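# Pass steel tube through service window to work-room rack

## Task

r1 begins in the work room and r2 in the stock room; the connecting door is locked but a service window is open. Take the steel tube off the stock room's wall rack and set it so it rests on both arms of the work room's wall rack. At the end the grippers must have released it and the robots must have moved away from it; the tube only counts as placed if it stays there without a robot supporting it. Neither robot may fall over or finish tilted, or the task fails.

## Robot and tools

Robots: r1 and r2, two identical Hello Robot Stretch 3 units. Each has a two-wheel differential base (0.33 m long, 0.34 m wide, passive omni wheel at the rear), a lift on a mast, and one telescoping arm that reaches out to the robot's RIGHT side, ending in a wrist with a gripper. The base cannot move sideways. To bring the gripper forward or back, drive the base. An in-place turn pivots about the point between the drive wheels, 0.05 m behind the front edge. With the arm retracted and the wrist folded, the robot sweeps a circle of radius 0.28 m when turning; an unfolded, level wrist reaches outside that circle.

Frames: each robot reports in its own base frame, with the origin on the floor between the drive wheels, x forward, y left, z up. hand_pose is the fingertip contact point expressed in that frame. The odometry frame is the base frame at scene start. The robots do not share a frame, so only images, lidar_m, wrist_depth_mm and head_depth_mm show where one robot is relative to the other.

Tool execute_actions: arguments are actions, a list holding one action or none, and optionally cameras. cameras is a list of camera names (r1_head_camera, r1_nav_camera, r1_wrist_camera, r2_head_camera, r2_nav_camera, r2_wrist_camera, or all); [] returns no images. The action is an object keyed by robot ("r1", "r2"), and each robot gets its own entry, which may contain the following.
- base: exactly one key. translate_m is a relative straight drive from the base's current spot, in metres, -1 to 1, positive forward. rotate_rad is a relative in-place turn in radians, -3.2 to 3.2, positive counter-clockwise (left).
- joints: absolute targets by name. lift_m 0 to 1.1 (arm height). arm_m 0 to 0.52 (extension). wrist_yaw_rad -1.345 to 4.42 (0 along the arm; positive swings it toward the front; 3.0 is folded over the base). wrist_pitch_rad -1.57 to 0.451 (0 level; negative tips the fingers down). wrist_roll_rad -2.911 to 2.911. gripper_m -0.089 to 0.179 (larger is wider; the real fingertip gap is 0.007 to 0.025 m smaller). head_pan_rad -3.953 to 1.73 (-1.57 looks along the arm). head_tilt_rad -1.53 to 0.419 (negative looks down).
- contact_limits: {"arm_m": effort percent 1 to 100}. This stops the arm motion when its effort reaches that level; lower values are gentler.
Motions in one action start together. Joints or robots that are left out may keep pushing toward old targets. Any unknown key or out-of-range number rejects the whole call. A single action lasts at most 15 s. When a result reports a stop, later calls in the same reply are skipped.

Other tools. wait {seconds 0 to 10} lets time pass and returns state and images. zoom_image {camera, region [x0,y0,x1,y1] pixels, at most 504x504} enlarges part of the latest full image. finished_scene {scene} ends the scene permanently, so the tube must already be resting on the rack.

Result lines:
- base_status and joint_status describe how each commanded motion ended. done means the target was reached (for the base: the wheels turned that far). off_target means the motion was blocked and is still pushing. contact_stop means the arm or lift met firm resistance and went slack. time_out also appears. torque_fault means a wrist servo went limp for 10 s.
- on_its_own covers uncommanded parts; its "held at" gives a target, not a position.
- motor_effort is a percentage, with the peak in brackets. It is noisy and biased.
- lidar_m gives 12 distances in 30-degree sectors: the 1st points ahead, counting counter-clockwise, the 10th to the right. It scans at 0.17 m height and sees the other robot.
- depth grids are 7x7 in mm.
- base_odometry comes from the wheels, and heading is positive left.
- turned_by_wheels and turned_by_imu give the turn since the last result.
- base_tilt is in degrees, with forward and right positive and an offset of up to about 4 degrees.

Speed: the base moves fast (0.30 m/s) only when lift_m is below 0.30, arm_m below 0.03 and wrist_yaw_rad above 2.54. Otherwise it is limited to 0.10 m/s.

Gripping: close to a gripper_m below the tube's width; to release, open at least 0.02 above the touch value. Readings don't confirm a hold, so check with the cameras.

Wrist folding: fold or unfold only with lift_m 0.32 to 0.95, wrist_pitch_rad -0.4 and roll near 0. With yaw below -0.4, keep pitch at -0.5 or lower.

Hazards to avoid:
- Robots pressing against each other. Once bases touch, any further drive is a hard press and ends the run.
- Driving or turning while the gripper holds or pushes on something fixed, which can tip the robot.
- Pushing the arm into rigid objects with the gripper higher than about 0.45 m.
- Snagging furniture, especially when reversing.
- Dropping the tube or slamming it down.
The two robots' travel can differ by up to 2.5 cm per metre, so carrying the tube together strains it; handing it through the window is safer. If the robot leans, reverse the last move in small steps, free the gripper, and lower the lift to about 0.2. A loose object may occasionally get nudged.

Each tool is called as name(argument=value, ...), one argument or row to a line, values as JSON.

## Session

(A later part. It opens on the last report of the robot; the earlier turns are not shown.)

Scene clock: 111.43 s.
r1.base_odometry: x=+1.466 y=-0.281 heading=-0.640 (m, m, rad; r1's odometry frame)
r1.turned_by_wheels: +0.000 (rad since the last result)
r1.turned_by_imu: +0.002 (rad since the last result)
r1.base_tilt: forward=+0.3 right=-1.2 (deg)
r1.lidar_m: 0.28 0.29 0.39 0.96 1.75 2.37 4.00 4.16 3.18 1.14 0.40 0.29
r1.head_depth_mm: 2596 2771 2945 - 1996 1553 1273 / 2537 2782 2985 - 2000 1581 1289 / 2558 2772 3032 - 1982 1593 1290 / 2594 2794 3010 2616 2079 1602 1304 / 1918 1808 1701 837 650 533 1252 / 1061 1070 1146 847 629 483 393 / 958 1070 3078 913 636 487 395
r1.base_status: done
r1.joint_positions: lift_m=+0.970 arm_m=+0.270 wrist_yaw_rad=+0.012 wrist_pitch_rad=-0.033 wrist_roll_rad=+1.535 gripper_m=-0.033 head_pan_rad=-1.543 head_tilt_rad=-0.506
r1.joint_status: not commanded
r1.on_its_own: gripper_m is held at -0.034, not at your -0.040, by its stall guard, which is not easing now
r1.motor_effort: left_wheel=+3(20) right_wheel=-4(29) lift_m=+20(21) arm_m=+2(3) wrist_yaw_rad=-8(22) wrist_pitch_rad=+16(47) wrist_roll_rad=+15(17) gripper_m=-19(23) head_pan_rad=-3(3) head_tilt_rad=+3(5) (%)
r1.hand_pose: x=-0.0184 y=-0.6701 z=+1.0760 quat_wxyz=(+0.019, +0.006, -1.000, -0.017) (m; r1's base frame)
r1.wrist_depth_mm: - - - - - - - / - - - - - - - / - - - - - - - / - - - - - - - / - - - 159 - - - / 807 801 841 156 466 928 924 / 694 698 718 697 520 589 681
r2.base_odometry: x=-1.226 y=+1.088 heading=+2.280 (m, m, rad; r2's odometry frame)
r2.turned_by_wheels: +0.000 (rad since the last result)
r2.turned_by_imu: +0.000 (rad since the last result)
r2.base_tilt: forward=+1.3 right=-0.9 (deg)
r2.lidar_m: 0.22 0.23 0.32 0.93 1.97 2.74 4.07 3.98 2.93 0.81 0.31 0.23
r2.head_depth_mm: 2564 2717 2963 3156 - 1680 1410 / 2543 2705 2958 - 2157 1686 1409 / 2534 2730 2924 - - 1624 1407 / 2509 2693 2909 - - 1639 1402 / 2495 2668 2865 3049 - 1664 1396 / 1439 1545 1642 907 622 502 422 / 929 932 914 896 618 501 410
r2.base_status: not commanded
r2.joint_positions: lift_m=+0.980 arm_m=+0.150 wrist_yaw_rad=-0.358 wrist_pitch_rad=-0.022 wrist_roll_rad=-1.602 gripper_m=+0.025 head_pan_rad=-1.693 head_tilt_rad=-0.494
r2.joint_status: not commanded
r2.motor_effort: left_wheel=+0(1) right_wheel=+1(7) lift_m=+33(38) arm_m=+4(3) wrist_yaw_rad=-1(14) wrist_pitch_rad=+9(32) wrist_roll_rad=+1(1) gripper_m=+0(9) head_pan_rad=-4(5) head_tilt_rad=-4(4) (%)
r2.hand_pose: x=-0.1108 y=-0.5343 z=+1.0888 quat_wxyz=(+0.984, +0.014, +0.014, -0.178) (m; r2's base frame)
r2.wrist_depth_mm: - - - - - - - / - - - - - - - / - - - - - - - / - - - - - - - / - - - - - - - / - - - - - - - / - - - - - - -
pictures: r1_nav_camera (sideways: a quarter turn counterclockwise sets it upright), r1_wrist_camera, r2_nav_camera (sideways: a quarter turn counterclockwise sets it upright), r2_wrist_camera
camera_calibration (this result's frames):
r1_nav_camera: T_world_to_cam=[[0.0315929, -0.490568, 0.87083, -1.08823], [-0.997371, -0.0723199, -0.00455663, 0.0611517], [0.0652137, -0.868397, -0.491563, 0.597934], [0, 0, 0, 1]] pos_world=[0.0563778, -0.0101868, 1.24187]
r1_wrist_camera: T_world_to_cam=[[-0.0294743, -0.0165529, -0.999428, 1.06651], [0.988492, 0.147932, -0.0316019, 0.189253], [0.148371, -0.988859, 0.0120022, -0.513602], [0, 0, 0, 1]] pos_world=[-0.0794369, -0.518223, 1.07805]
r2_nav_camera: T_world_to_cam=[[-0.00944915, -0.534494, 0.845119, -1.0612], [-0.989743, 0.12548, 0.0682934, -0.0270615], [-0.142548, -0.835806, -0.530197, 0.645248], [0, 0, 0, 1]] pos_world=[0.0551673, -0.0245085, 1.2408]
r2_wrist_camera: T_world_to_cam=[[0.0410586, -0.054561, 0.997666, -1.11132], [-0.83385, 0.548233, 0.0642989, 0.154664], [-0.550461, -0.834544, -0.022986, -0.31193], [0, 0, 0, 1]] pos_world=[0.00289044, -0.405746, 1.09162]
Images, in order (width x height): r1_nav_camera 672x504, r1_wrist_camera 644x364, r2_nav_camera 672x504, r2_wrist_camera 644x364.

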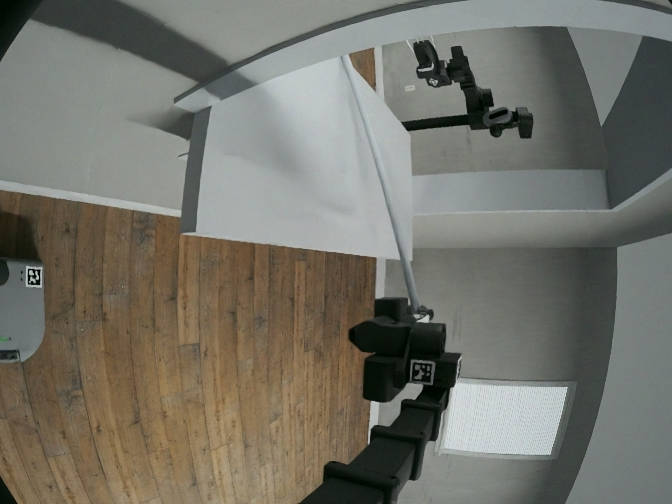

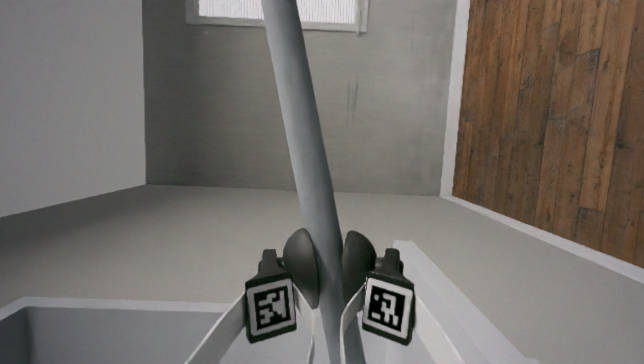

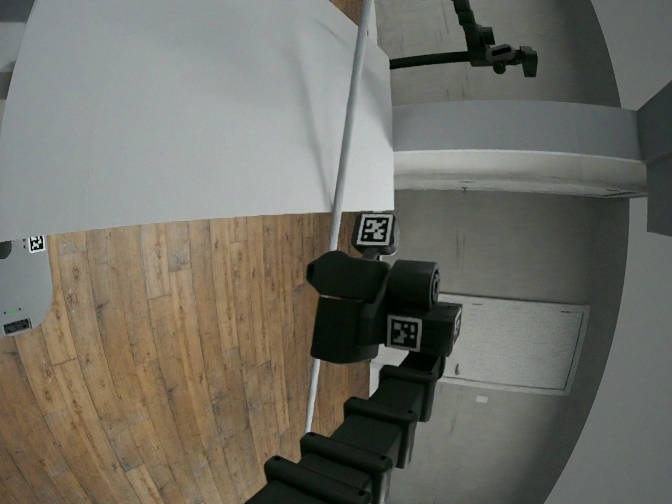

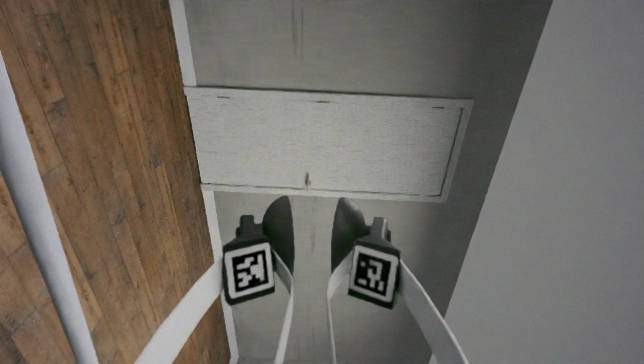

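execute_actions(
  actions=[
    {"r1":{"base":{"translate_m":-0.62},"joints":{"lift_m":0.885,"head_pan_rad":-1.0}},"r2":{"base":{"translate_m":-0.08},"joints":{"arm_m":0,"wrist_yaw_rad":0,"wrist_roll_rad":1.57,"gripper_m":0.09}}},
  ],
  cameras=[],
)

execute_actions(
  actions=[
    {"r2":{"joints":{"lift_m":0.865,"head_tilt_rad":-0.7,"head_pan_rad":-1.5}}},
  ],
)

Scene clock: 118.83 s.
r1.base_odometry: x=+0.968 y=+0.089 heading=-0.639 (m, m, rad; r1's odometry frame)
r1.turned_by_wheels: +0.000 (rad since the last result)
r1.turned_by_imu: +0.003 (rad since the last result)
r1.base_tilt: forward=+0.3 right=-1.3 (deg)
r1.lidar_m: 0.90 0.93 1.23 1.68 1.74 2.37 3.40 3.52 3.19 3.04 1.28 0.93
r1.head_depth_mm: 2510 2751 2970 2854 1991 1554 1281 / 2045 2247 2491 2560 2009 1562 1290 / 1646 1807 1953 2086 2048 1577 1298 / 1394 1488 1552 1715 1836 1603 1298 / 1257 1340 1407 1425 1564 1557 1309 / 3467 3636 1733 1193 1325 1414 1325 / 3790 1671 - 975 1146 1220 1256
r1.base_status: done
r1.joint_positions: lift_m=+0.885 arm_m=+0.270 wrist_yaw_rad=+0.005 wrist_pitch_rad=-0.059 wrist_roll_rad=+1.575 gripper_m=-0.033 head_pan_rad=-1.007 head_tilt_rad=-0.506
r1.joint_status: all done
r1.on_its_own: gripper_m is held at -0.034, not at your -0.040, by its stall guard, which is not easing now
r1.motor_effort: left_wheel=+2(4) right_wheel=-3(11) lift_m=+20(23) arm_m=+2(2) wrist_yaw_rad=-4(10) wrist_pitch_rad=+30(30) wrist_roll_rad=-2(15) gripper_m=-20(19) head_pan_rad=+3(29) head_tilt_rad=+3(4) (%)
r1.hand_pose: x=-0.0200 y=-0.6692 z=+0.9844 quat_wxyz=(-0.002, +0.003, -1.000, -0.030) (m; r1's base frame)
r1.wrist_depth_mm: - - - - - - - / - - - - - - - / - - - - - - - / - - - - - - - / - - - - - - - / - - - - - - - / - - - - - - -
r2.base_odometry: x=-1.174 y=+1.027 heading=+2.280 (m, m, rad; r2's odometry frame)
r2.turned_by_wheels: +0.000 (rad since the last result)
r2.turned_by_imu: -0.001 (rad since the last result)
r2.base_tilt: forward=+1.3 right=-0.9 (deg)
r2.lidar_m: 0.30 0.32 0.44 1.26 1.97 2.74 3.99 3.99 2.94 1.10 0.42 0.31
r2.head_depth_mm: 2543 2739 2976 3140 2462 - - / 2539 2737 2973 3109 2459 - - / 2530 2717 2957 3063 2153 - - / 2520 2724 2937 3089 2131 - - / 2482 2686 2913 3039 2124 - - / 2105 2115 2115 2116 1958 1712 1356 / 1263 1272 1274 896 641 553 1261
r2.base_status: done
r2.joint_positions: lift_m=+0.980 arm_m=+0.000 wrist_yaw_rad=-0.001 wrist_pitch_rad=-0.021 wrist_roll_rad=+1.569 gripper_m=+0.090 head_pan_rad=-1.693 head_tilt_rad=-0.494
r2.joint_status: all done
r2.motor_effort: left_wheel=+0(6) right_wheel=+1(3) lift_m=+33(33) arm_m=-2(3) wrist_yaw_rad=+1(2) wrist_pitch_rad=+8(9) wrist_roll_rad=+0(4) gripper_m=+0(79) head_pan_rad=-4(5) head_tilt_rad=-3(3) (%)
r2.hand_pose: x=-0.0216 y=-0.4009 z=+1.0887 quat_wxyz=(+0.001, +0.000, -1.000, -0.011) (m; r2's base frame)
r2.wrist_depth_mm: - - - - - - - / - - - - - - - / - - - - - - - / - - - - - - - / 876 944 - 981 921 - - / 728 754 744 740 745 717 719 / 748 - - - 524 345 562
pictures: none
No camera images: the call's "cameras" was empty. Leave "cameras" out to get every camera's image.

Scene clock: 120.70 s.
r1.base_odometry: x=+0.968 y=+0.089 heading=-0.640 (m, m, rad; r1's odometry frame)
r1.turned_by_wheels: +0.000 (rad since the last result)
r1.turned_by_imu: +0.000 (rad since the last result)
r1.base_tilt: forward=+0.4 right=-1.2 (deg)
r1.lidar_m: 0.90 0.93 1.23 1.68 1.74 2.37 3.40 3.50 3.19 3.05 1.29 0.93
r1.head_depth_mm: 2502 2729 3002 2813 2012 1561 1278 / 2031 2230 2494 2536 2027 1588 1285 / 1647 1789 1948 2109 2053 1590 1297 / 1386 1498 1549 1702 1842 1592 1302 / 1246 1340 1399 1416 1558 1561 1307 / 3465 3779 1729 1179 1317 1411 1314 / 3834 - 1524 966 1156 1216 1252
r1.base_status: not commanded
r1.joint_positions: lift_m=+0.885 arm_m=+0.270 wrist_yaw_rad=+0.003 wrist_pitch_rad=-0.059 wrist_roll_rad=+1.575 gripper_m=-0.033 head_pan_rad=-1.007 head_tilt_rad=-0.506
r1.joint_status: not commanded
r1.on_its_own: gripper_m is held at -0.034, not at your -0.040, by its stall guard, which is not easing now
r1.motor_effort: left_wheel=+1(1) right_wheel=-3(3) lift_m=+19(20) arm_m=+2(2) wrist_yaw_rad=-2(4) wrist_pitch_rad=+30(30) wrist_roll_rad=-2(2) gripper_m=-20(20) head_pan_rad=+2(2) head_tilt_rad=+3(3) (%)
r1.hand_pose: x=-0.0206 y=-0.6692 z=+0.9844 quat_wxyz=(-0.002, +0.001, -1.000, -0.030) (m; r1's base frame)
r1.wrist_depth_mm: - - - - - - - / - - - - - - - / - - - - - - - / - - - - - - - / - - - - - - - / - - - - - - - / - - - - - - -
r2.base_odometry: x=-1.174 y=+1.027 heading=+2.280 (m, m, rad; r2's odometry frame)
r2.turned_by_wheels: +0.000 (rad since the last result)
r2.turned_by_imu: +0.000 (rad since the last result)
r2.base_tilt: forward=+1.3 right=-0.9 (deg)
r2.lidar_m: 0.30 0.32 0.44 1.26 1.97 2.74 3.98 4.00 2.94 1.10 0.42 0.31
r2.head_depth_mm: 2451 2731 2892 2143 1779 1542 - / 2461 2745 2940 2136 1774 1496 - / 2519 2796 2993 2207 1838 - - / 2018 2314 2598 2107 1756 1498 1215 / 1228 1325 851 670 1623 1423 1243 / 843 929 848 634 506 453 1167 / 812 904 843 632 505 420 366
r2.base_status: not commanded
r2.joint_positions: lift_m=+0.865 arm_m=+0.000 wrist_yaw_rad=-0.001 wrist_pitch_rad=-0.021 wrist_roll_rad=+1.570 gripper_m=+0.090 head_pan_rad=-1.507 head_tilt_rad=-0.691
r2.joint_status: all done
r2.motor_effort: left_wheel=-1(0) right_wheel=+1(1) lift_m=+25(27) arm_m=-2(2) wrist_yaw_rad=+1(0) wrist_pitch_rad=+8(8) wrist_roll_rad=+0(1) gripper_m=+0(0) head_pan_rad=+4(26) head_tilt_rad=-3(19) (%)
r2.hand_pose: x=-0.0216 y=-0.4009 z=+0.9741 quat_wxyz=(+0.001, +0.000, -1.000, -0.011) (m; r2's base frame)
r2.wrist_depth_mm: - - - - - - - / - - - - - - - / - - - - - - - / - - - - - - - / 938 953 - 891 - - - / 730 744 726 730 384 724 737 / - - - 765 417 555 561
pictures: r1_head_camera (sideways: a quarter turn clockwise sets it upright), r1_nav_camera (sideways: a quarter turn counterclockwise sets it upright), r1_wrist_camera, r2_head_camera (sideways: a quarter turn clockwise sets it upright), r2_nav_camera (sideways: a quarter turn counterclockwise sets it upright), r2_wrist_camera
camera_calibration (this result's frames):
r1_head_camera: T_world_to_cam=[[-0.181594, 0.398071, -0.899201, 1.1941], [0.836383, 0.54344, 0.0716694, -0.0970053], [0.517191, -0.739062, -0.431625, 0.511324], [0, 0, 0, 1]] pos_world=[0.0335226, -0.0447189, 1.30139]
r1_nav_camera: T_world_to_cam=[[0.277741, -0.405605, 0.87083, -1.08974], [-0.820501, -0.571627, -0.00455663, 0.0600727], [0.499638, -0.713251, -0.491563, 0.595284], [0, 0, 0, 1]] pos_world=[0.0545273, 0.0169241, 1.24187]
r1_wrist_camera: T_world_to_cam=[[0.0108399, 0.00980912, -0.999893, 0.993876], [0.990395, 0.137741, 0.0120882, 0.138619], [0.137844, -0.99042, -0.0082218, -0.492618], [0, 0, 0, 1]] pos_world=[-0.0801562, -0.516741, 0.988044]
r2_head_camera: T_world_to_cam=[[-0.0988188, 0.611739, -0.784863, 1.03677], [0.992715, 0.115237, -0.0351706, 0.0446682], [0.0689297, -0.782621, -0.618671, 0.764727], [0, 0, 0, 1]] pos_world=[0.00539754, -0.0408916, 1.28841]
r2_nav_camera: T_world_to_cam=[[0.0992536, -0.682074, 0.724516, -0.90465], [-0.995041, -0.0728086, 0.0677701, -0.0263305], [0.00652677, -0.727649, -0.685918, 0.846914], [0, 0, 0, 1]] pos_world=[0.0580623, -0.00269989, 1.23813]
r2_wrist_camera: T_world_to_cam=[[-0.0273767, 0.00828646, -0.999591, 0.975986], [0.974668, 0.222271, -0.0248515, 0.15852], [0.221974, -0.97495, -0.0141616, -0.202342], [0, 0, 0, 1]] pos_world=[-0.0828704, -0.240596, 0.976661]
Images, in order (width x height): r1_head_camera 896x504, r1_nav_camera 672x504, r1_wrist_camera 644x364, r2_head_camera 896x504, r2_nav_camera 672x504, r2_wrist_camera 644x364.

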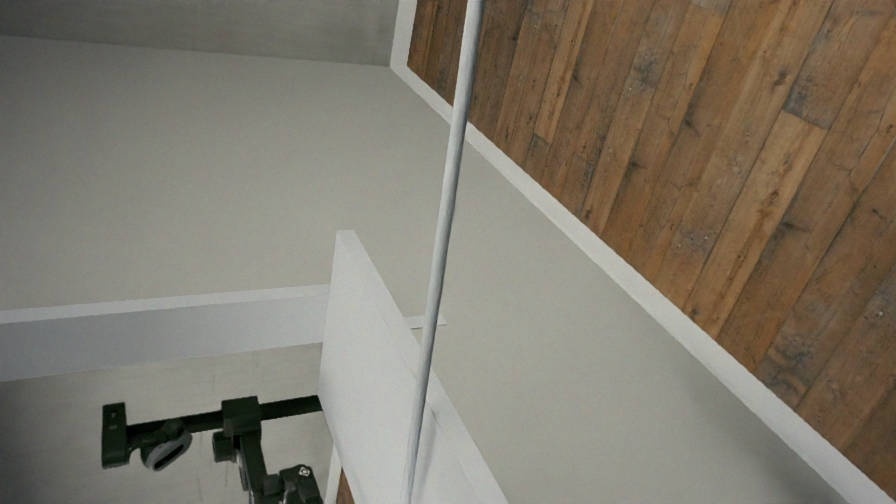

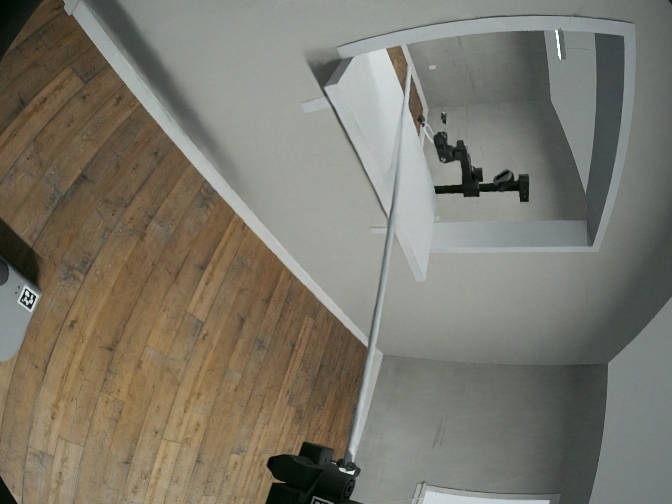

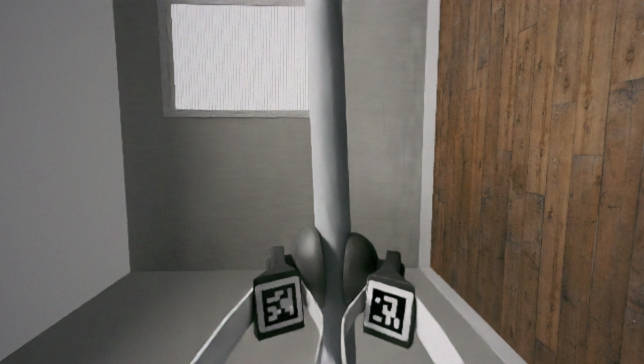

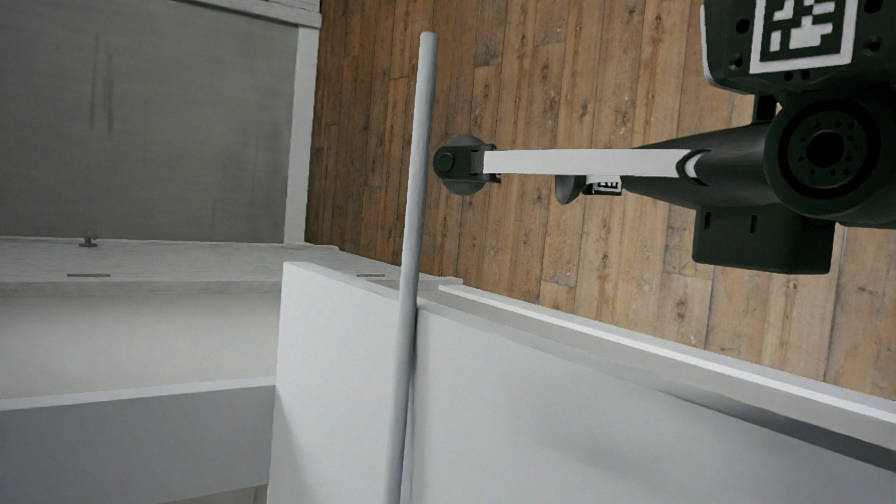

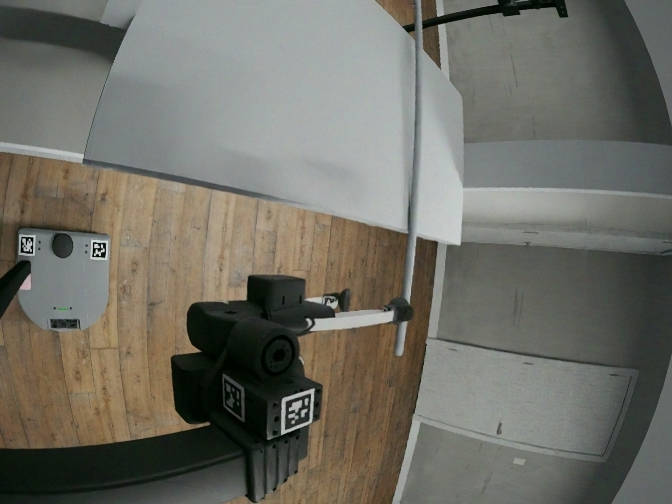

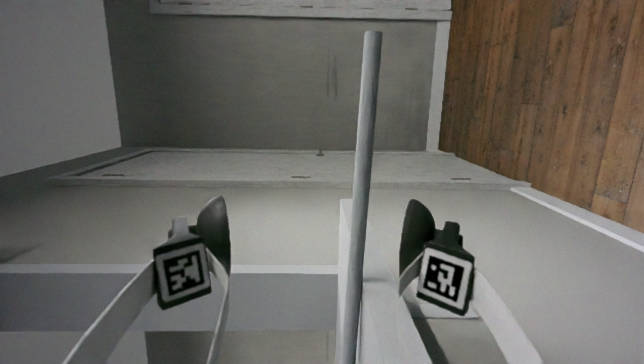

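execute_actions(
  actions=[
    {"r1":{"joints":{"lift_m":0.845}},"r2":{"joints":{"lift_m":0.828,"arm_m":0.17}}},
  ],
  cameras=["r2_wrist_camera","r1_head_camera"],
)

Scene clock: 123.37 s.
r1.base_odometry: x=+0.968 y=+0.089 heading=-0.640 (m, m, rad; r1's odometry frame)
r1.turned_by_wheels: +0.000 (rad since the last result)
r1.turned_by_imu: +0.001 (rad since the last result)
r1.base_tilt: forward=+0.3 right=-1.2 (deg)
r1.lidar_m: 0.90 0.93 1.23 1.69 1.75 2.36 3.38 3.50 3.19 3.05 1.29 0.94
r1.head_depth_mm: 2528 2688 3021 2800 2016 1560 1280 / 2023 2258 2537 2605 2021 1577 1289 / 1667 1782 1974 2128 2070 1574 1296 / 1409 1491 1563 1704 1834 1598 1305 / 1254 1345 1405 1411 1551 1564 1321 / 3435 3668 1711 1186 1311 1418 1326 / 3747 - 1649 976 1157 1211 1258
r1.base_status: not commanded
r1.joint_positions: lift_m=+0.845 arm_m=+0.270 wrist_yaw_rad=+0.000 wrist_pitch_rad=-0.059 wrist_roll_rad=+1.579 gripper_m=-0.033 head_pan_rad=-1.007 head_tilt_rad=-0.506
r1.joint_status: all done
r1.on_its_own: gripper_m is held at -0.034, not at your -0.040, by its stall guard, which is not easing now
r1.motor_effort: left_wheel=+1(1) right_wheel=-1(3) lift_m=+19(22) arm_m=+2(2) wrist_yaw_rad=+0(1) wrist_pitch_rad=+30(30) wrist_roll_rad=-4(4) gripper_m=-20(20) head_pan_rad=+3(3) head_tilt_rad=+4(3) (%)
r1.hand_pose: x=-0.0213 y=-0.6692 z=+0.9442 quat_wxyz=(-0.004, +0.000, -1.000, -0.030) (m; r1's base frame)
r1.wrist_depth_mm: - - - - - - - / - - - - - - - / - - - - - - - / - - - - - - - / - - - - - - - / - - - - - - - / - - - - - - -
r2.base_odometry: x=-1.174 y=+1.027 heading=+2.280 (m, m, rad; r2's odometry frame)
r2.turned_by_wheels: +0.000 (rad since the last result)
r2.turned_by_imu: +0.000 (rad since the last result)
r2.base_tilt: forward=+1.3 right=-0.9 (deg)
r2.lidar_m: 0.30 0.32 0.44 1.26 1.97 2.74 3.99 4.02 2.94 1.10 0.42 0.31
r2.head_depth_mm: 2438 2688 2876 2182 - - 1250 / 2502 2718 2931 2223 - 1402 1248 / 2514 2783 2981 2137 - 1432 1241 / 2002 2295 2588 2109 1724 1454 1245 / 1232 1325 849 668 1626 1426 1243 / 843 925 846 632 505 453 1162 / 813 904 843 631 505 419 366
r2.base_status: not commanded
r2.joint_positions: lift_m=+0.828 arm_m=+0.170 wrist_yaw_rad=-0.001 wrist_pitch_rad=-0.021 wrist_roll_rad=+1.570 gripper_m=+0.090 head_pan_rad=-1.507 head_tilt_rad=-0.692
r2.joint_status: all done
r2.motor_effort: left_wheel=-1(1) right_wheel=+1(1) lift_m=+26(26) arm_m=+4(5) wrist_yaw_rad=+0(1) wrist_pitch_rad=+8(8) wrist_roll_rad=+0(0) gripper_m=+0(0) head_pan_rad=+4(4) head_tilt_rad=-3(3) (%)
r2.hand_pose: x=-0.0215 y=-0.5704 z=+0.9372 quat_wxyz=(+0.001, +0.000, -1.000, -0.011) (m; r2's base frame)
r2.wrist_depth_mm: - - - - - - - / - - - - - - - / - - - - - - - / - - - - - - - / 923 936 - 826 - - 954 / 681 681 664 391 659 713 718 / 574 571 586 302 551 553 552
pictures: r1_head_camera (sideways: a quarter turn clockwise sets it upright), r2_wrist_camera
camera_calibration (this result's frames):
r1_head_camera: T_world_to_cam=[[-0.181601, 0.398068, -0.899201, 1.1941], [0.836375, 0.543453, 0.0716694, -0.0970053], [0.517203, -0.739054, -0.431625, 0.511324], [0, 0, 0, 1]] pos_world=[0.0335233, -0.0447185, 1.30139]
r2_wrist_camera: T_world_to_cam=[[-0.0271623, 0.00807018, -0.999598, 0.940353], [0.974624, 0.222484, -0.0246874, 0.195198], [0.222195, -0.974903, -0.0139086, -0.368387], [0, 0, 0, 1]] pos_world=[-0.0828483, -0.410159, 0.93967]
Images, in order (width x height): r1_head_camera 896x504, r2_wrist_camera 644x364.

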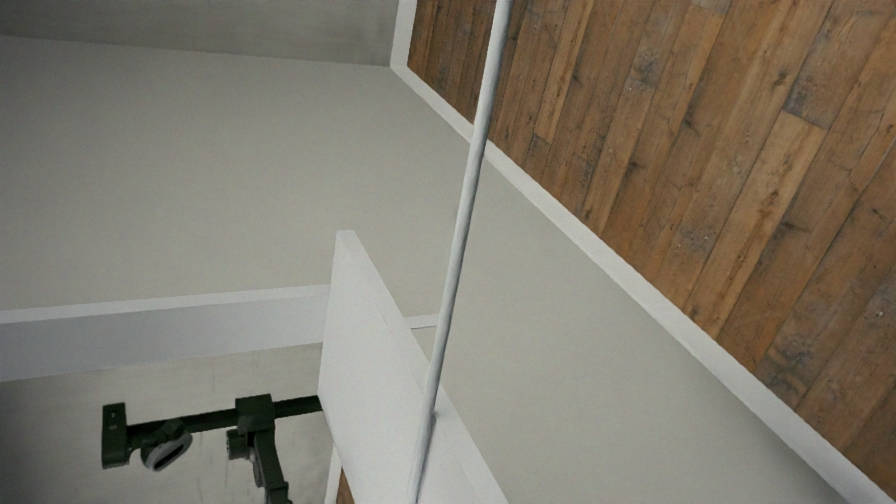

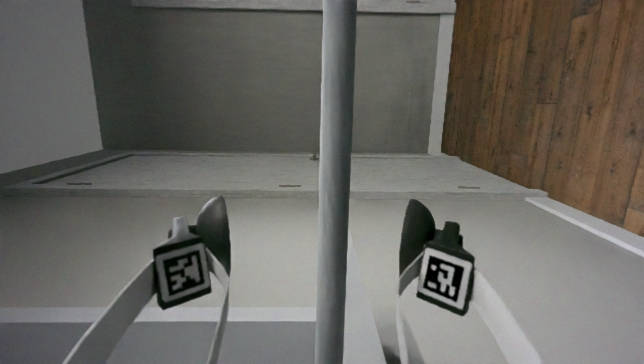

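execute_actions(
  actions=[
    {"r1":{"joints":{"lift_m":0.825}},"r2":{"joints":{"lift_m":0.822,"arm_m":0.218}}},
  ],
  cameras=[],
)

execute_actions(
  actions=[
    {"r2":{"joints":{"gripper_m":-0.03}},"r1":{"joints":{"head_pan_rad":-1.57}}},
  ],
  cameras=["r2_wrist_camera","r1_nav_camera"],
)

Scene clock: 125.07 s.
r1.base_odometry: x=+0.968 y=+0.089 heading=-0.640 (m, m, rad; r1's odometry frame)
r1.turned_by_wheels: +0.000 (rad since the last result)
r1.turned_by_imu: +0.000 (rad since the last result)
r1.base_tilt: forward=+0.3 right=-1.3 (deg)
r1.lidar_m: 0.89 0.93 1.23 1.68 1.74 2.37 3.38 3.51 3.18 3.05 1.28 0.93
r1.head_depth_mm: 2524 2723 2973 2841 1995 1550 1286 / 2038 2230 2531 2602 2016 1580 1288 / 1649 1798 1948 2122 2046 1581 1302 / 1403 1498 1559 1712 1839 1592 1305 / 1249 1342 1398 1419 1552 1557 1325 / 3408 3761 1719 1184 1330 1402 1316 / 3768 - 1698 975 1156 1222 1255
r1.base_status: not commanded
r1.joint_positions: lift_m=+0.825 arm_m=+0.270 wrist_yaw_rad=+0.000 wrist_pitch_rad=-0.038 wrist_roll_rad=+1.581 gripper_m=-0.033 head_pan_rad=-1.007 head_tilt_rad=-0.506
r1.joint_status: all done
r1.on_its_own: gripper_m is held at -0.034, not at your -0.040, by its stall guard, which is not easing now
r1.motor_effort: left_wheel=+1(1) right_wheel=-1(2) lift_m=+18(19) arm_m=+1(2) wrist_yaw_rad=+0(0) wrist_pitch_rad=+19(30) wrist_roll_rad=-5(5) gripper_m=-19(20) head_pan_rad=+3(3) head_tilt_rad=+4(2) (%)
r1.hand_pose: x=-0.0212 y=-0.6700 z=+0.9298 quat_wxyz=(-0.005, +0.000, -1.000, -0.019) (m; r1's base frame)
r1.wrist_depth_mm: - - - - - - - / - - - - - - - / - - - - - - - / - - - - - - - / - - - - - - - / - - - 156 - - - / - - - 164 - - -
r2.base_odometry: x=-1.174 y=+1.027 heading=+2.280 (m, m, rad; r2's odometry frame)
r2.turned_by_wheels: +0.000 (rad since the last result)
r2.turned_by_imu: +0.000 (rad since the last result)
r2.base_tilt: forward=+1.4 right=-0.9 (deg)
r2.lidar_m: 0.30 0.31 0.44 1.26 1.97 2.74 3.99 4.00 2.94 1.10 0.42 0.31
r2.head_depth_mm: 2465 2723 2892 2312 - 1450 1249 / 2473 2747 2920 2321 - 1438 1247 / 2516 2795 2962 2200 - 1452 1245 / 2014 2301 2584 2124 1757 1454 1240 / 1232 1322 850 669 1626 1424 1241 / 844 929 847 633 505 453 1162 / 813 904 845 631 504 419 366
r2.base_status: not commanded
r2.joint_positions: lift_m=+0.822 arm_m=+0.218 wrist_yaw_rad=-0.001 wrist_pitch_rad=-0.021 wrist_roll_rad=+1.570 gripper_m=+0.090 head_pan_rad=-1.507 head_tilt_rad=-0.692
r2.joint_status: all done
r2.motor_effort: left_wheel=-1(0) right_wheel=+1(1) lift_m=+26(26) arm_m=+3(4) wrist_yaw_rad=+0(0) wrist_pitch_rad=+8(8) wrist_roll_rad=+0(0) gripper_m=+0(0) head_pan_rad=+4(4) head_tilt_rad=-3(3) (%)
r2.hand_pose: x=-0.0215 y=-0.6184 z=+0.9312 quat_wxyz=(+0.001, +0.000, -1.000, -0.011) (m; r2's base frame)
r2.wrist_depth_mm: - - - 135 - - - / - - - - - - - / - - - - - - - / - - - - - - - / 894 933 - 821 - - 947 / 680 683 655 346 669 703 710 / 518 530 531 277 546 559 566
pictures: none
No camera images: the call's "cameras" was empty. Leave "cameras" out to get every camera's image.

Scene clock: 126.77 s.
r1.base_odometry: x=+0.968 y=+0.089 heading=-0.640 (m, m, rad; r1's odometry frame)
r1.turned_by_wheels: +0.000 (rad since the last result)
r1.turned_by_imu: +0.000 (rad since the last result)
r1.base_tilt: forward=+0.3 right=-1.2 (deg)
r1.lidar_m: 0.90 0.92 1.23 1.69 1.74 2.37 3.38 3.52 3.18 3.05 1.29 0.93
r1.head_depth_mm: 2589 2785 3078 2816 2182 - 1252 / 2590 2814 2996 2855 - 1507 1286 / 2602 2783 3078 2923 - 1532 1293 / 2562 2825 3096 2889 2160 1595 1300 / 2588 2799 3127 2916 2097 1613 1313 / 2571 2763 3002 2863 2005 1623 1324 / 2504 2449 2420 2335 2049 1646 1327
r1.base_status: not commanded
r1.joint_positions: lift_m=+0.825 arm_m=+0.270 wrist_yaw_rad=+0.000 wrist_pitch_rad=-0.040 wrist_roll_rad=+1.581 gripper_m=-0.033 head_pan_rad=-1.563 head_tilt_rad=-0.506
r1.joint_status: all done
r1.on_its_own: gripper_m is held at -0.034, not at your -0.040, by its stall guard, which is not easing now
r1.motor_effort: left_wheel=+1(1) right_wheel=-1(2) lift_m=+18(18) arm_m=+2(2) wrist_yaw_rad=+0(1) wrist_pitch_rad=+20(21) wrist_roll_rad=-5(5) gripper_m=-19(19) head_pan_rad=-3(27) head_tilt_rad=+3(3) (%)
r1.hand_pose: x=-0.0212 y=-0.6699 z=+0.9292 quat_wxyz=(-0.005, +0.000, -1.000, -0.020) (m; r1's base frame)
r1.wrist_depth_mm: - - - - - - - / - - - - - - - / - - - - - - - / - - - - - - - / - - - - - - - / - - - - - - - / - - - - - - -
r2.base_odometry: x=-1.174 y=+1.027 heading=+2.280 (m, m, rad; r2's odometry frame)
r2.turned_by_wheels: +0.000 (rad since the last result)
r2.turned_by_imu: +0.000 (rad since the last result)
r2.base_tilt: forward=+1.3 right=-0.9 (deg)
r2.lidar_m: 0.30 0.31 0.44 1.27 1.97 2.73 4.01 4.00 2.93 1.10 0.42 0.31
r2.head_depth_mm: 2445 2743 2879 2316 - 1445 1246 / 2488 2760 2931 2299 - 1442 1243 / 2506 2763 2981 2211 - 1450 1242 / 2027 2303 2595 2111 1755 1459 1246 / 1226 1326 851 665 1624 1427 1238 / 843 925 846 633 505 453 1164 / 813 907 840 629 504 419 366
r2.base_status: not commanded
r2.joint_positions: lift_m=+0.822 arm_m=+0.218 wrist_yaw_rad=-0.001 wrist_pitch_rad=-0.025 wrist_roll_rad=+1.570 gripper_m=-0.029 head_pan_rad=-1.507 head_tilt_rad=-0.692
r2.joint_status: all done
r2.motor_effort: left_wheel=+0(1) right_wheel=+1(1) lift_m=+26(26) arm_m=+3(3) wrist_yaw_rad=+0(1) wrist_pitch_rad=+10(10) wrist_roll_rad=+0(0) gripper_m=-17(93) head_pan_rad=+4(4) head_tilt_rad=-4(3) (%)
r2.hand_pose: x=-0.0215 y=-0.6183 z=+0.9300 quat_wxyz=(+0.001, +0.000, -1.000, -0.013) (m; r2's base frame)
r2.wrist_depth_mm: - - - - - - - / - - - - - - - / - - - - - - - / - - - - - - - / 901 928 - 140 976 - 935 / 672 671 688 145 703 712 718 / 522 531 530 266 545 550 565
pictures: r1_nav_camera (sideways: a quarter turn counterclockwise sets it upright), r2_wrist_camera
camera_calibration (this result's frames):
r1_nav_camera: T_world_to_cam=[[0.0220169, -0.491091, 0.87083, -1.08818], [-0.998592, -0.0528496, -0.00455664, 0.0611591], [0.0482607, -0.869504, -0.491563, 0.598037], [0, 0, 0, 1]] pos_world=[0.0561696, -0.0111657, 1.24187]
r2_wrist_camera: T_world_to_cam=[[-0.0271577, 0.0125375, -0.999553, 0.936295], [0.974623, 0.222595, -0.0236883, 0.204815], [0.222198, -0.97483, -0.0182644, -0.411082], [0, 0, 0, 1]] pos_world=[-0.0828479, -0.458064, 0.933219]
Images, in order (width x height): r1_nav_camera 672x504, r2_wrist_camera 644x364.

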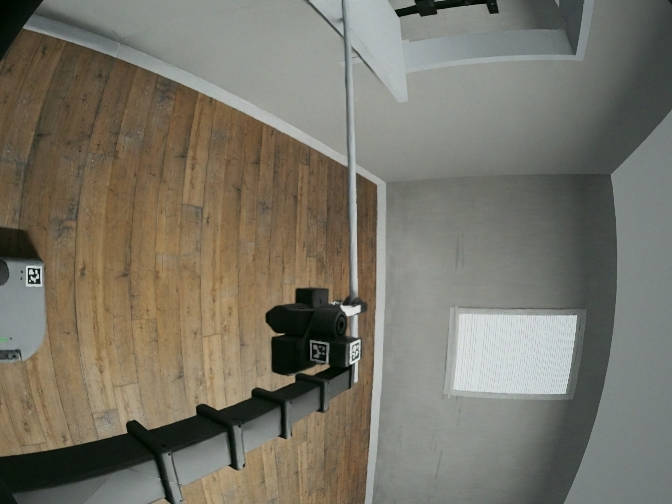

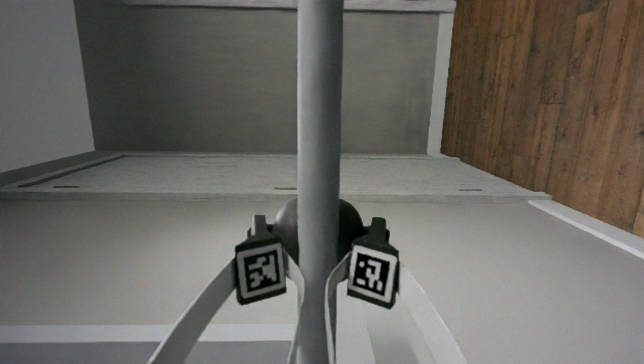

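execute_actions(
  actions=[
    {"r1":{"joints":{"gripper_m":0.09,"lift_m":0.815}}},
  ],
  cameras=[],
)

execute_actions(
  actions=[
    {"r1":{"base":{"translate_m":0.615},"joints":{"arm_m":0.21,"head_tilt_rad":-0.7}},"r2":{"base":{"translate_m":0.04}}},
  ],
  cameras=["r1_wrist_camera","r1_nav_camera","r1_head_camera"],
)

Scene clock: 128.73 s.
r1.base_odometry: x=+0.968 y=+0.089 heading=-0.640 (m, m, rad; r1's odometry frame)
r1.turned_by_wheels: +0.000 (rad since the last result)
r1.turned_by_imu: +0.000 (rad since the last result)
r1.base_tilt: forward=+0.3 right=-1.2 (deg)
r1.lidar_m: 0.89 0.93 1.23 1.68 1.75 2.36 3.39 3.49 3.17 3.06 1.29 0.93
r1.head_depth_mm: 2565 2792 3075 2819 2139 - 1250 / 2591 2768 3064 2878 - 1474 1294 / 2584 2769 3098 2949 - 1500 1292 / 2560 2771 3069 2917 2152 1603 1301 / 2578 2815 3105 3011 2101 1602 1315 / 2593 2816 3035 2884 2044 1625 1323 / 2516 2474 2394 2368 2047 1647 1333
r1.base_status: not commanded
r1.joint_positions: lift_m=+0.815 arm_m=+0.270 wrist_yaw_rad=+0.001 wrist_pitch_rad=-0.025 wrist_roll_rad=+1.582 gripper_m=+0.090 head_pan_rad=-1.563 head_tilt_rad=-0.506
r1.joint_status: all done
r1.motor_effort: left_wheel=+0(1) right_wheel=-1(1) lift_m=+18(19) arm_m=+2(2) wrist_yaw_rad=-1(1) wrist_pitch_rad=+12(20) wrist_roll_rad=-5(6) gripper_m=+1(79) head_pan_rad=-3(3) head_tilt_rad=+3(3) (%)
r1.hand_pose: x=-0.0212 y=-0.6704 z=+0.9231 quat_wxyz=(-0.005, +0.000, -1.000, -0.013) (m; r1's base frame)
r1.wrist_depth_mm: - - - - - - - / - - - - - - - / - - - - - - - / - - - - - - - / - - - - - - - / - - - - - - - / - - - - - - -
r2.base_odometry: x=-1.174 y=+1.027 heading=+2.280 (m, m, rad; r2's odometry frame)
r2.turned_by_wheels: +0.000 (rad since the last result)
r2.turned_by_imu: +0.000 (rad since the last result)
r2.base_tilt: forward=+1.3 right=-0.9 (deg)
r2.lidar_m: 0.30 0.32 0.44 1.26 1.98 2.74 3.99 3.98 2.94 1.09 0.42 0.31
r2.head_depth_mm: 2475 2707 2886 2284 - 1447 1251 / 2466 2732 2946 2307 - 1440 1248 / 2523 2802 2974 2204 - 1462 1244 / 2020 2300 2588 2115 1752 1452 1240 / 1229 1322 851 668 1619 1422 1239 / 845 926 845 632 506 453 1162 / 814 905 843 630 504 420 366
r2.base_status: not commanded
r2.joint_positions: lift_m=+0.822 arm_m=+0.218 wrist_yaw_rad=-0.001 wrist_pitch_rad=-0.013 wrist_roll_rad=+1.570 gripper_m=-0.029 head_pan_rad=-1.507 head_tilt_rad=-0.692
r2.joint_status: not commanded
r2.motor_effort: left_wheel=-1(1) right_wheel=+1(1) lift_m=+26(26) arm_m=+3(3) wrist_yaw_rad=+0(1) wrist_pitch_rad=+5(9) wrist_roll_rad=+1(0) gripper_m=-16(17) head_pan_rad=+5(4) head_tilt_rad=-4(3) (%)
r2.hand_pose: x=-0.0215 y=-0.6187 z=+0.9330 quat_wxyz=(+0.001, +0.000, -1.000, -0.007) (m; r2's base frame)
r2.wrist_depth_mm: - - - 131 - - - / - - - 135 - - - / - - - - - - - / - - - - - - - / 919 925 - 141 973 - 993 / 685 678 682 148 700 706 708 / 524 531 534 273 557 554 549
pictures: none
No camera images: the call's "cameras" was empty. Leave "cameras" out to get every camera's image.

Scene clock: 136.17 s.
r1.base_odometry: x=+1.462 y=-0.278 heading=-0.640 (m, m, rad; r1's odometry frame)
r1.turned_by_wheels: +0.000 (rad since the last result)
r1.turned_by_imu: +0.002 (rad since the last result)
r1.base_tilt: forward=+0.3 right=-1.2 (deg)
r1.lidar_m: 0.28 0.29 0.40 0.98 1.76 2.38 4.00 4.16 3.17 1.15 0.41 0.30
r1.head_depth_mm: 2644 2867 2803 2094 - 1331 1138 / 2566 2877 2933 2187 - 1379 1171 / 2592 2889 2981 2173 - 1376 1174 / 2585 2889 2934 2147 1634 1396 1180 / 2262 2077 932 669 1592 1355 1192 / 1186 1125 896 642 503 413 942 / 956 1087 908 650 508 414 680
r1.base_status: done
r1.joint_positions: lift_m=+0.815 arm_m=+0.210 wrist_yaw_rad=+0.001 wrist_pitch_rad=-0.024 wrist_roll_rad=+1.582 gripper_m=+0.090 head_pan_rad=-1.563 head_tilt_rad=-0.691
r1.joint_status: all done
r1.motor_effort: left_wheel=+0(3) right_wheel=-1(3) lift_m=+18(18) arm_m=-3(1) wrist_yaw_rad=-1(0) wrist_pitch_rad=+12(12) wrist_roll_rad=-5(5) gripper_m=+1(1) head_pan_rad=-2(3) head_tilt_rad=-4(21) (%)
r1.hand_pose: x=-0.0212 y=-0.6108 z=+0.9233 quat_wxyz=(-0.005, +0.000, -1.000, -0.012) (m; r1's base frame)
r1.wrist_depth_mm: - - - - - - - / - - - - - - - / - - - - - - - / - - - - - - - / - - - - - - - / 906 900 928 470 898 906 919 / 773 772 785 321 627 656 654
r2.base_odometry: x=-1.200 y=+1.058 heading=+2.279 (m, m, rad; r2's odometry frame)
r2.turned_by_wheels: +0.000 (rad since the last result)
r2.turned_by_imu: +0.000 (rad since the last result)
r2.base_tilt: forward=+1.4 right=-0.9 (deg)
r2.lidar_m: 0.26 0.27 0.38 1.10 1.97 2.74 4.03 4.00 2.93 0.95 0.37 0.27
r2.head_depth_mm: 2441 2689 2887 2296 - 1433 1249 / 2478 2758 2930 2284 - 1448 1245 / 2512 2800 3000 2214 - 1461 1238 / 1731 1961 941 2055 1758 1455 1245 / 1066 1148 851 636 522 1354 1235 / 808 893 847 632 505 420 367 / 821 948 843 631 503 419 358
r2.base_status: done
r2.joint_positions: lift_m=+0.822 arm_m=+0.218 wrist_yaw_rad=-0.015 wrist_pitch_rad=-0.008 wrist_roll_rad=+1.570 gripper_m=-0.029 head_pan_rad=-1.507 head_tilt_rad=-0.692
r2.joint_status: not commanded
r2.motor_effort: left_wheel=-4(6) right_wheel=+6(12) lift_m=+26(26) arm_m=+3(3) wrist_yaw_rad=+9(12) wrist_pitch_rad=+3(6) wrist_roll_rad=+0(0) gripper_m=-17(17) head_pan_rad=+4(4) head_tilt_rad=-4(4) (%)
r2.hand_pose: x=-0.0251 y=-0.6188 z=+0.9343 quat_wxyz=(+0.001, -0.007, -1.000, -0.005) (m; r2's base frame)
r2.wrist_depth_mm: - - - - - - - / - - - - - - - / - - - - - - - / - - - - - - - / 867 862 962 140 915 932 937 / 625 632 592 147 644 656 662 / 523 520 523 238 461 507 508
pictures: r1_head_camera (sideways: a quarter turn clockwise sets it upright), r1_nav_camera (sideways: a quarter turn counterclockwise sets it upright), r1_wrist_camera
camera_calibration (this result's frames):
r1_head_camera: T_world_to_cam=[[0.0545319, 0.591822, -0.804222, 1.0688], [0.997326, 0.00696451, 0.0727508, -0.0993776], [0.0486565, -0.806039, -0.589859, 0.720062], [0, 0, 0, 1]] pos_world=[0.00579242, -0.051449, 1.29152]
r1_nav_camera: T_world_to_cam=[[0.0231193, -0.642754, 0.765724, -0.951149], [-0.998614, -0.0510718, -0.0127191, 0.0717838], [0.0472821, -0.764369, -0.643044, 0.795117], [0, 0, 0, 1]] pos_world=[0.0560794, 0.0000741311, 1.24053]
r1_wrist_camera: T_world_to_cam=[[0.0176039, -0.0247624, -0.999538, 0.91092], [0.990661, 0.135616, 0.0140878, 0.12876], [0.135205, -0.990452, 0.0269185, -0.467739], [0, 0, 0, 1]] pos_world=[-0.0803525, -0.458179, 0.921276]
Images, in order (width x height): r1_head_camera 896x504, r1_nav_camera 672x504, r1_wrist_camera 644x364.

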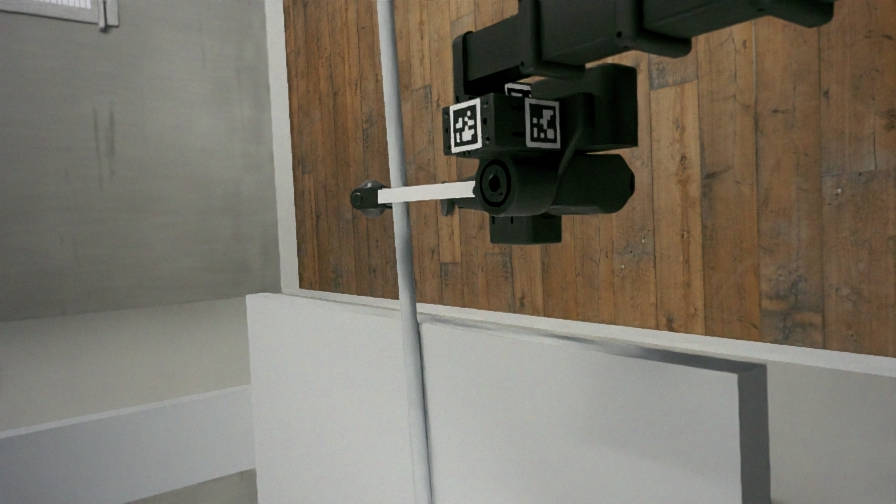

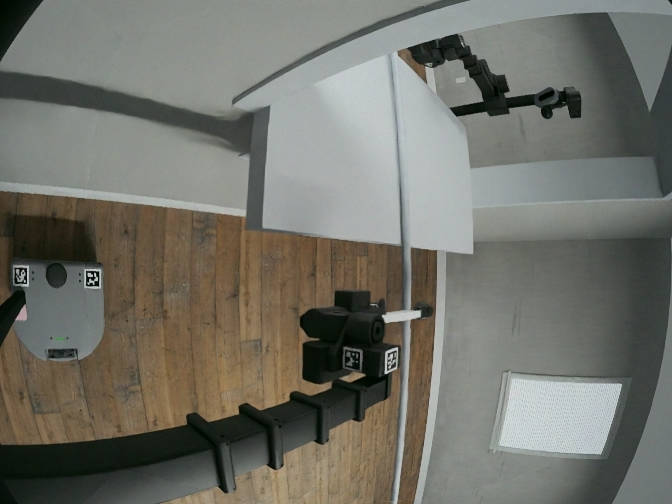

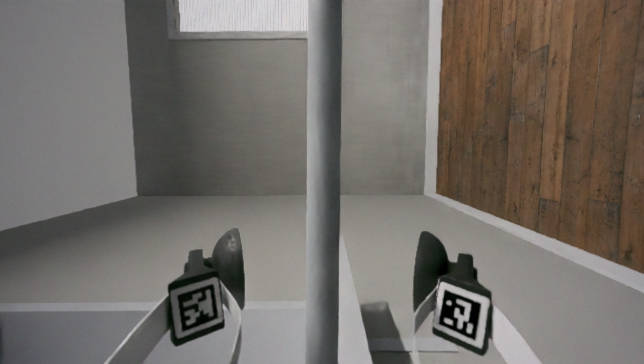

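Grip, lift slightly while r2's open fingers still surround the tail.

execute_actions(
  actions=[
    {"r1":{"joints":{"gripper_m":-0.034,"lift_m":0.82,"arm_m":0.218}}},
  ],
  cameras=[],
)

execute_actions(
  actions=[
    {"r2":{"joints":{"gripper_m":0.12,"lift_m":0.84}}},
  ],
  cameras=[],
)

execute_actions(
  actions=[
    {"r1":{"joints":{"lift_m":0.865}}},
  ],
  cameras=["r1_wrist_camera","r2_wrist_camera"],
)

Scene clock: 138.17 s.
r1.base_odometry: x=+1.462 y=-0.278 heading=-0.640 (m, m, rad; r1's odometry frame)
r1.turned_by_wheels: +0.000 (rad since the last result)
r1.turned_by_imu: +0.000 (rad since the last result)
r1.base_tilt: forward=+0.3 right=-1.3 (deg)
r1.lidar_m: 0.28 0.29 0.40 0.98 1.75 2.38 3.99 4.14 3.18 1.15 0.41 0.30
r1.head_depth_mm: 2590 2893 2834 2075 - 1325 1144 / 2582 2888 2877 2181 - 1375 1163 / 2567 2900 2943 2182 - 1384 1168 / 2572 2882 2984 2132 1675 1379 1182 / 2311 2070 934 671 1596 1357 1184 / 1190 1119 894 642 502 414 951 / 957 1082 911 653 507 415 680
r1.base_status: not commanded
r1.joint_positions: lift_m=+0.820 arm_m=+0.218 wrist_yaw_rad=-0.002 wrist_pitch_rad=-0.027 wrist_roll_rad=+1.581 gripper_m=-0.033 head_pan_rad=-1.563 head_tilt_rad=-0.691
r1.joint_status: all done
r1.motor_effort: left_wheel=+0(0) right_wheel=+0(1) lift_m=+21(20) arm_m=+3(6) wrist_yaw_rad=+1(1) wrist_pitch_rad=+14(14) wrist_roll_rad=-5(5) gripper_m=-18(92) head_pan_rad=-3(3) head_tilt_rad=-4(5) (%)
r1.hand_pose: x=-0.0218 y=-0.6182 z=+0.9272 quat_wxyz=(-0.005, -0.001, -1.000, -0.014) (m; r1's base frame)
r1.wrist_depth_mm: - - - - - - - / - - - - - - - / - - - - - - - / - - - - - - - / - - - - - - - / 929 915 917 - 905 900 936 / 754 763 747 370 609 652 645
r2.base_odometry: x=-1.200 y=+1.058 heading=+2.279 (m, m, rad; r2's odometry frame)
r2.turned_by_wheels: +0.000 (rad since the last result)
r2.turned_by_imu: +0.000 (rad since the last result)
r2.base_tilt: forward=+1.4 right=-0.9 (deg)
r2.lidar_m: 0.26 0.27 0.38 1.09 1.97 2.74 4.02 3.98 2.93 0.95 0.37 0.27
r2.head_depth_mm: 2440 2717 2876 2307 - 1425 1248 / 2485 2741 2942 2281 - 1441 1248 / 2534 2768 2943 2206 - 1459 1240 / 1733 1974 942 2045 1751 1456 1242 / 1064 1144 851 635 521 1355 1237 / 807 893 847 635 505 420 366 / 823 949 843 630 505 419 358
r2.base_status: not commanded
r2.joint_positions: lift_m=+0.822 arm_m=+0.218 wrist_yaw_rad=-0.013 wrist_pitch_rad=-0.008 wrist_roll_rad=+1.570 gripper_m=-0.029 head_pan_rad=-1.507 head_tilt_rad=-0.692
r2.joint_status: not commanded
r2.motor_effort: left_wheel=-4(4) right_wheel=+6(6) lift_m=+26(26) arm_m=+3(3) wrist_yaw_rad=+9(10) wrist_pitch_rad=+3(3) wrist_roll_rad=+0(0) gripper_m=-16(17) head_pan_rad=+4(4) head_tilt_rad=-4(3) (%)
r2.hand_pose: x=-0.0248 y=-0.6188 z=+0.9343 quat_wxyz=(+0.001, -0.007, -1.000, -0.005) (m; r2's base frame)
r2.wrist_depth_mm: - - - - - - - / - - - - - - - / - - - - - - - / - - - - - - - / 844 852 960 140 897 905 903 / 621 625 599 147 653 657 665 / 517 521 521 235 463 509 510
pictures: none
No camera images: the call's "cameras" was empty. Leave "cameras" out to get every camera's image.

Scene clock: 140.17 s.
r1.base_odometry: x=+1.462 y=-0.278 heading=-0.640 (m, m, rad; r1's odometry frame)
r1.turned_by_wheels: +0.000 (rad since the last result)
r1.turned_by_imu: +0.001 (rad since the last result)
r1.base_tilt: forward=+0.3 right=-1.2 (deg)
r1.lidar_m: 0.28 0.29 0.40 0.98 1.75 2.38 3.98 4.16 3.18 1.15 0.41 0.30
r1.head_depth_mm: 2564 2837 2885 2075 - 1322 1147 / 2603 2879 2878 2180 - 1361 1169 / 2559 2882 2922 2173 - 1376 1172 / 2603 2866 3023 2087 1683 1392 1179 / 2278 2086 929 670 1603 1362 1185 / 1182 1125 891 642 502 413 942 / 955 1087 910 650 508 415 681
r1.base_status: not commanded
r1.joint_positions: lift_m=+0.820 arm_m=+0.218 wrist_yaw_rad=-0.001 wrist_pitch_rad=-0.062 wrist_roll_rad=+1.594 gripper_m=-0.033 head_pan_rad=-1.563 head_tilt_rad=-0.691
r1.joint_status: not commanded
r1.motor_effort: left_wheel=+0(1) right_wheel=-1(0) lift_m=+21(21) arm_m=+3(3) wrist_yaw_rad=+0(1) wrist_pitch_rad=+31(32) wrist_roll_rad=-10(10) gripper_m=-19(19) head_pan_rad=-2(3) head_tilt_rad=-3(4) (%)
r1.hand_pose: x=-0.0216 y=-0.6170 z=+0.9185 quat_wxyz=(-0.011, -0.001, -0.999, -0.031) (m; r1's base frame)
r1.wrist_depth_mm: - - - - - - - / - - - - - - - / - - - - - - - / - - - - - - - / - - - - - - - / 947 924 902 - 905 900 919 / 747 760 733 630 623 651 639
r2.base_odometry: x=-1.200 y=+1.058 heading=+2.280 (m, m, rad; r2's odometry frame)
r2.turned_by_wheels: +0.000 (rad since the last result)
r2.turned_by_imu: +0.000 (rad since the last result)
r2.base_tilt: forward=+1.4 right=-0.9 (deg)
r2.lidar_m: 0.26 0.27 0.38 1.09 1.97 2.73 4.03 4.01 2.93 0.95 0.37 0.27
r2.head_depth_mm: 2436 2713 2866 2402 - 1442 1247 / 2478 2726 2952 2396 - 1462 1246 / 2486 2759 3000 2387 1622 1457 1245 / 1720 1961 899 2073 1756 1450 1241 / 1065 1145 850 635 522 1358 1237 / 806 895 845 632 505 420 367 / 822 949 843 631 504 419 358
r2.base_status: not commanded
r2.joint_positions: lift_m=+0.840 arm_m=+0.218 wrist_yaw_rad=-0.001 wrist_pitch_rad=-0.014 wrist_roll_rad=+1.569 gripper_m=+0.120 head_pan_rad=-1.507 head_tilt_rad=-0.692
r2.joint_status: all done
r2.motor_effort: left_wheel=-1(4) right_wheel=+2(6) lift_m=+32(33) arm_m=+3(3) wrist_yaw_rad=+1(8) wrist_pitch_rad=+5(6) wrist_roll_rad=+1(1) gripper_m=+1(83) head_pan_rad=+3(4) head_tilt_rad=-5(4) (%)
r2.hand_pose: x=-0.0216 y=-0.6186 z=+0.9506 quat_wxyz=(+0.001, +0.000, -1.000, -0.007) (m; r2's base frame)
r2.wrist_depth_mm: - - - - - - - / - - - - - - - / - - - - - - - / - - 142 - - - - / 838 886 441 790 853 955 895 / 605 - 148 580 580 657 634 / 518 521 524 520 252 492 502
pictures: none
No camera images: the call's "cameras" was empty. Leave "cameras" out to get every camera's image.

Scene clock: 141.40 s.
r1.base_odometry: x=+1.462 y=-0.278 heading=-0.640 (m, m, rad; r1's odometry frame)
r1.turned_by_wheels: +0.000 (rad since the last result)
r1.turned_by_imu: +0.000 (rad since the last result)
r1.base_tilt: forward=+0.2 right=-1.2 (deg)
r1.lidar_m: 0.28 0.29 0.40 0.98 1.75 2.37 4.01 4.12 3.16 1.15 0.41 0.29
r1.head_depth_mm: 2588 2863 2841 - 1584 1356 1159 / 2580 2867 2897 - 1564 1367 1167 / 2600 2882 2948 - 1593 1380 1174 / 2599 2843 2947 2070 1695 1381 1182 / 2288 2096 927 667 1590 1360 1182 / 1182 1119 893 642 500 413 946 / 956 1083 913 653 506 415 681
r1.base_status: not commanded
r1.joint_positions: lift_m=+0.865 arm_m=+0.218 wrist_yaw_rad=-0.001 wrist_pitch_rad=-0.106 wrist_roll_rad=+1.571 gripper_m=-0.033 head_pan_rad=-1.563 head_tilt_rad=-0.691
r1.joint_status: all done
r1.on_its_own: wrist_pitch_rad is at rest, and its effort (+54) is outside its rest range (-20 to +32)
r1.motor_effort: left_wheel=+0(0) right_wheel=+0(1) lift_m=+24(27) arm_m=+2(2) wrist_yaw_rad=+1(1) wrist_pitch_rad=+54(57) wrist_roll_rad=+0(10) gripper_m=-21(22) head_pan_rad=-3(3) head_tilt_rad=-4(5) (%)
r1.hand_pose: x=-0.0216 y=-0.6150 z=+0.9520 quat_wxyz=(+0.000, +0.000, -0.999, -0.053) (m; r1's base frame)
r1.wrist_depth_mm: - - - - - - - / - - - - - - - / - - - - - - - / - - - - - - - / - - - - - - - / 935 889 904 - 959 942 921 / 703 713 729 572 623 659 671
r2.base_odometry: x=-1.200 y=+1.058 heading=+2.280 (m, m, rad; r2's odometry frame)
r2.turned_by_wheels: +0.000 (rad since the last result)
r2.turned_by_imu: +0.000 (rad since the last result)
r2.base_tilt: forward=+1.3 right=-0.9 (deg)
r2.lidar_m: 0.26 0.27 0.38 1.10 1.97 2.73 4.04 4.00 2.93 0.95 0.37 0.27
r2.head_depth_mm: 2446 2717 2891 2306 - 1448 1246 / 2484 2765 2940 2271 - 1460 1243 / 2504 2810 3000 2270 1618 1457 1245 / 1722 1974 941 1981 1757 1451 1243 / 1064 1145 850 634 522 1348 1238 / 807 894 849 632 505 420 366 / 822 949 841 632 504 419 359
r2.base_status: not commanded
r2.joint_positions: lift_m=+0.840 arm_m=+0.218 wrist_yaw_rad=-0.001 wrist_pitch_rad=-0.014 wrist_roll_rad=+1.569 gripper_m=+0.120 head_pan_rad=-1.507 head_tilt_rad=-0.692
r2.joint_status: not commanded
r2.motor_effort: left_wheel=-2(1) right_wheel=+1(1) lift_m=+32(31) arm_m=+4(3) wrist_yaw_rad=+0(1) wrist_pitch_rad=+5(5) wrist_roll_rad=+0(1) gripper_m=+0(0) head_pan_rad=+5(4) head_tilt_rad=-3(4) (%)
r2.hand_pose: x=-0.0216 y=-0.6186 z=+0.9506 quat_wxyz=(+0.001, +0.000, -1.000, -0.008) (m; r2's base frame)
r2.wrist_depth_mm: - - - 116 - - - / - - - 121 - - - / - - - - - - - / - - - - - - - / 827 893 856 376 867 916 890 / 617 - 638 292 587 640 634 / 525 520 526 229 251 495 496
pictures: r1_wrist_camera, r2_wrist_camera
camera_calibration (this result's frames):
r1_wrist_camera: T_world_to_cam=[[0.00649745, 0.0571731, -0.998343, 0.988527], [0.990925, 0.133673, 0.0141044, 0.128105], [0.134258, -0.989375, -0.0557857, -0.393231], [0, 0, 0, 1]] pos_world=[-0.0805704, -0.462695, 0.963145]
r2_wrist_camera: T_world_to_cam=[[-0.0276712, 0.0015724, -0.999616, 0.950115], [0.974648, 0.222154, -0.0266306, 0.207944], [0.222027, -0.97501, -0.00767981, -0.421189], [0, 0, 0, 1]] pos_world=[-0.0828658, -0.458353, 0.952053]
Images, in order (width x height): r1_wrist_camera 644x364, r2_wrist_camera 644x364.

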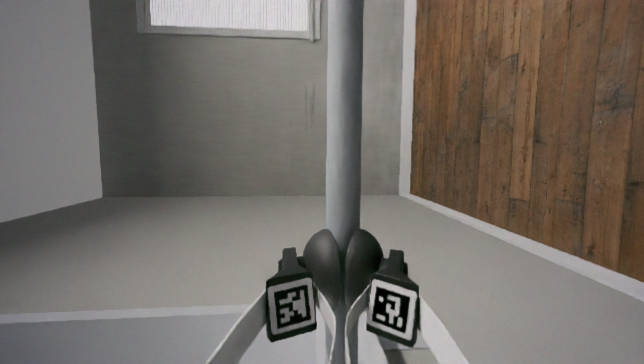

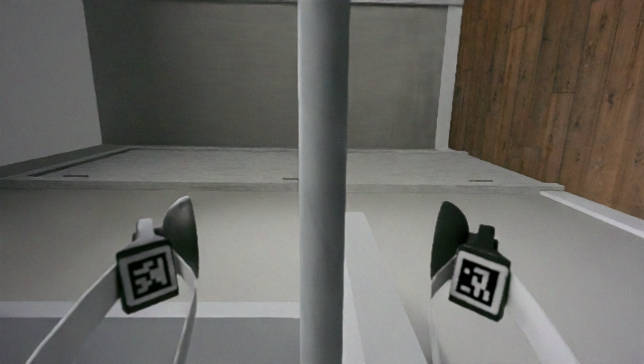

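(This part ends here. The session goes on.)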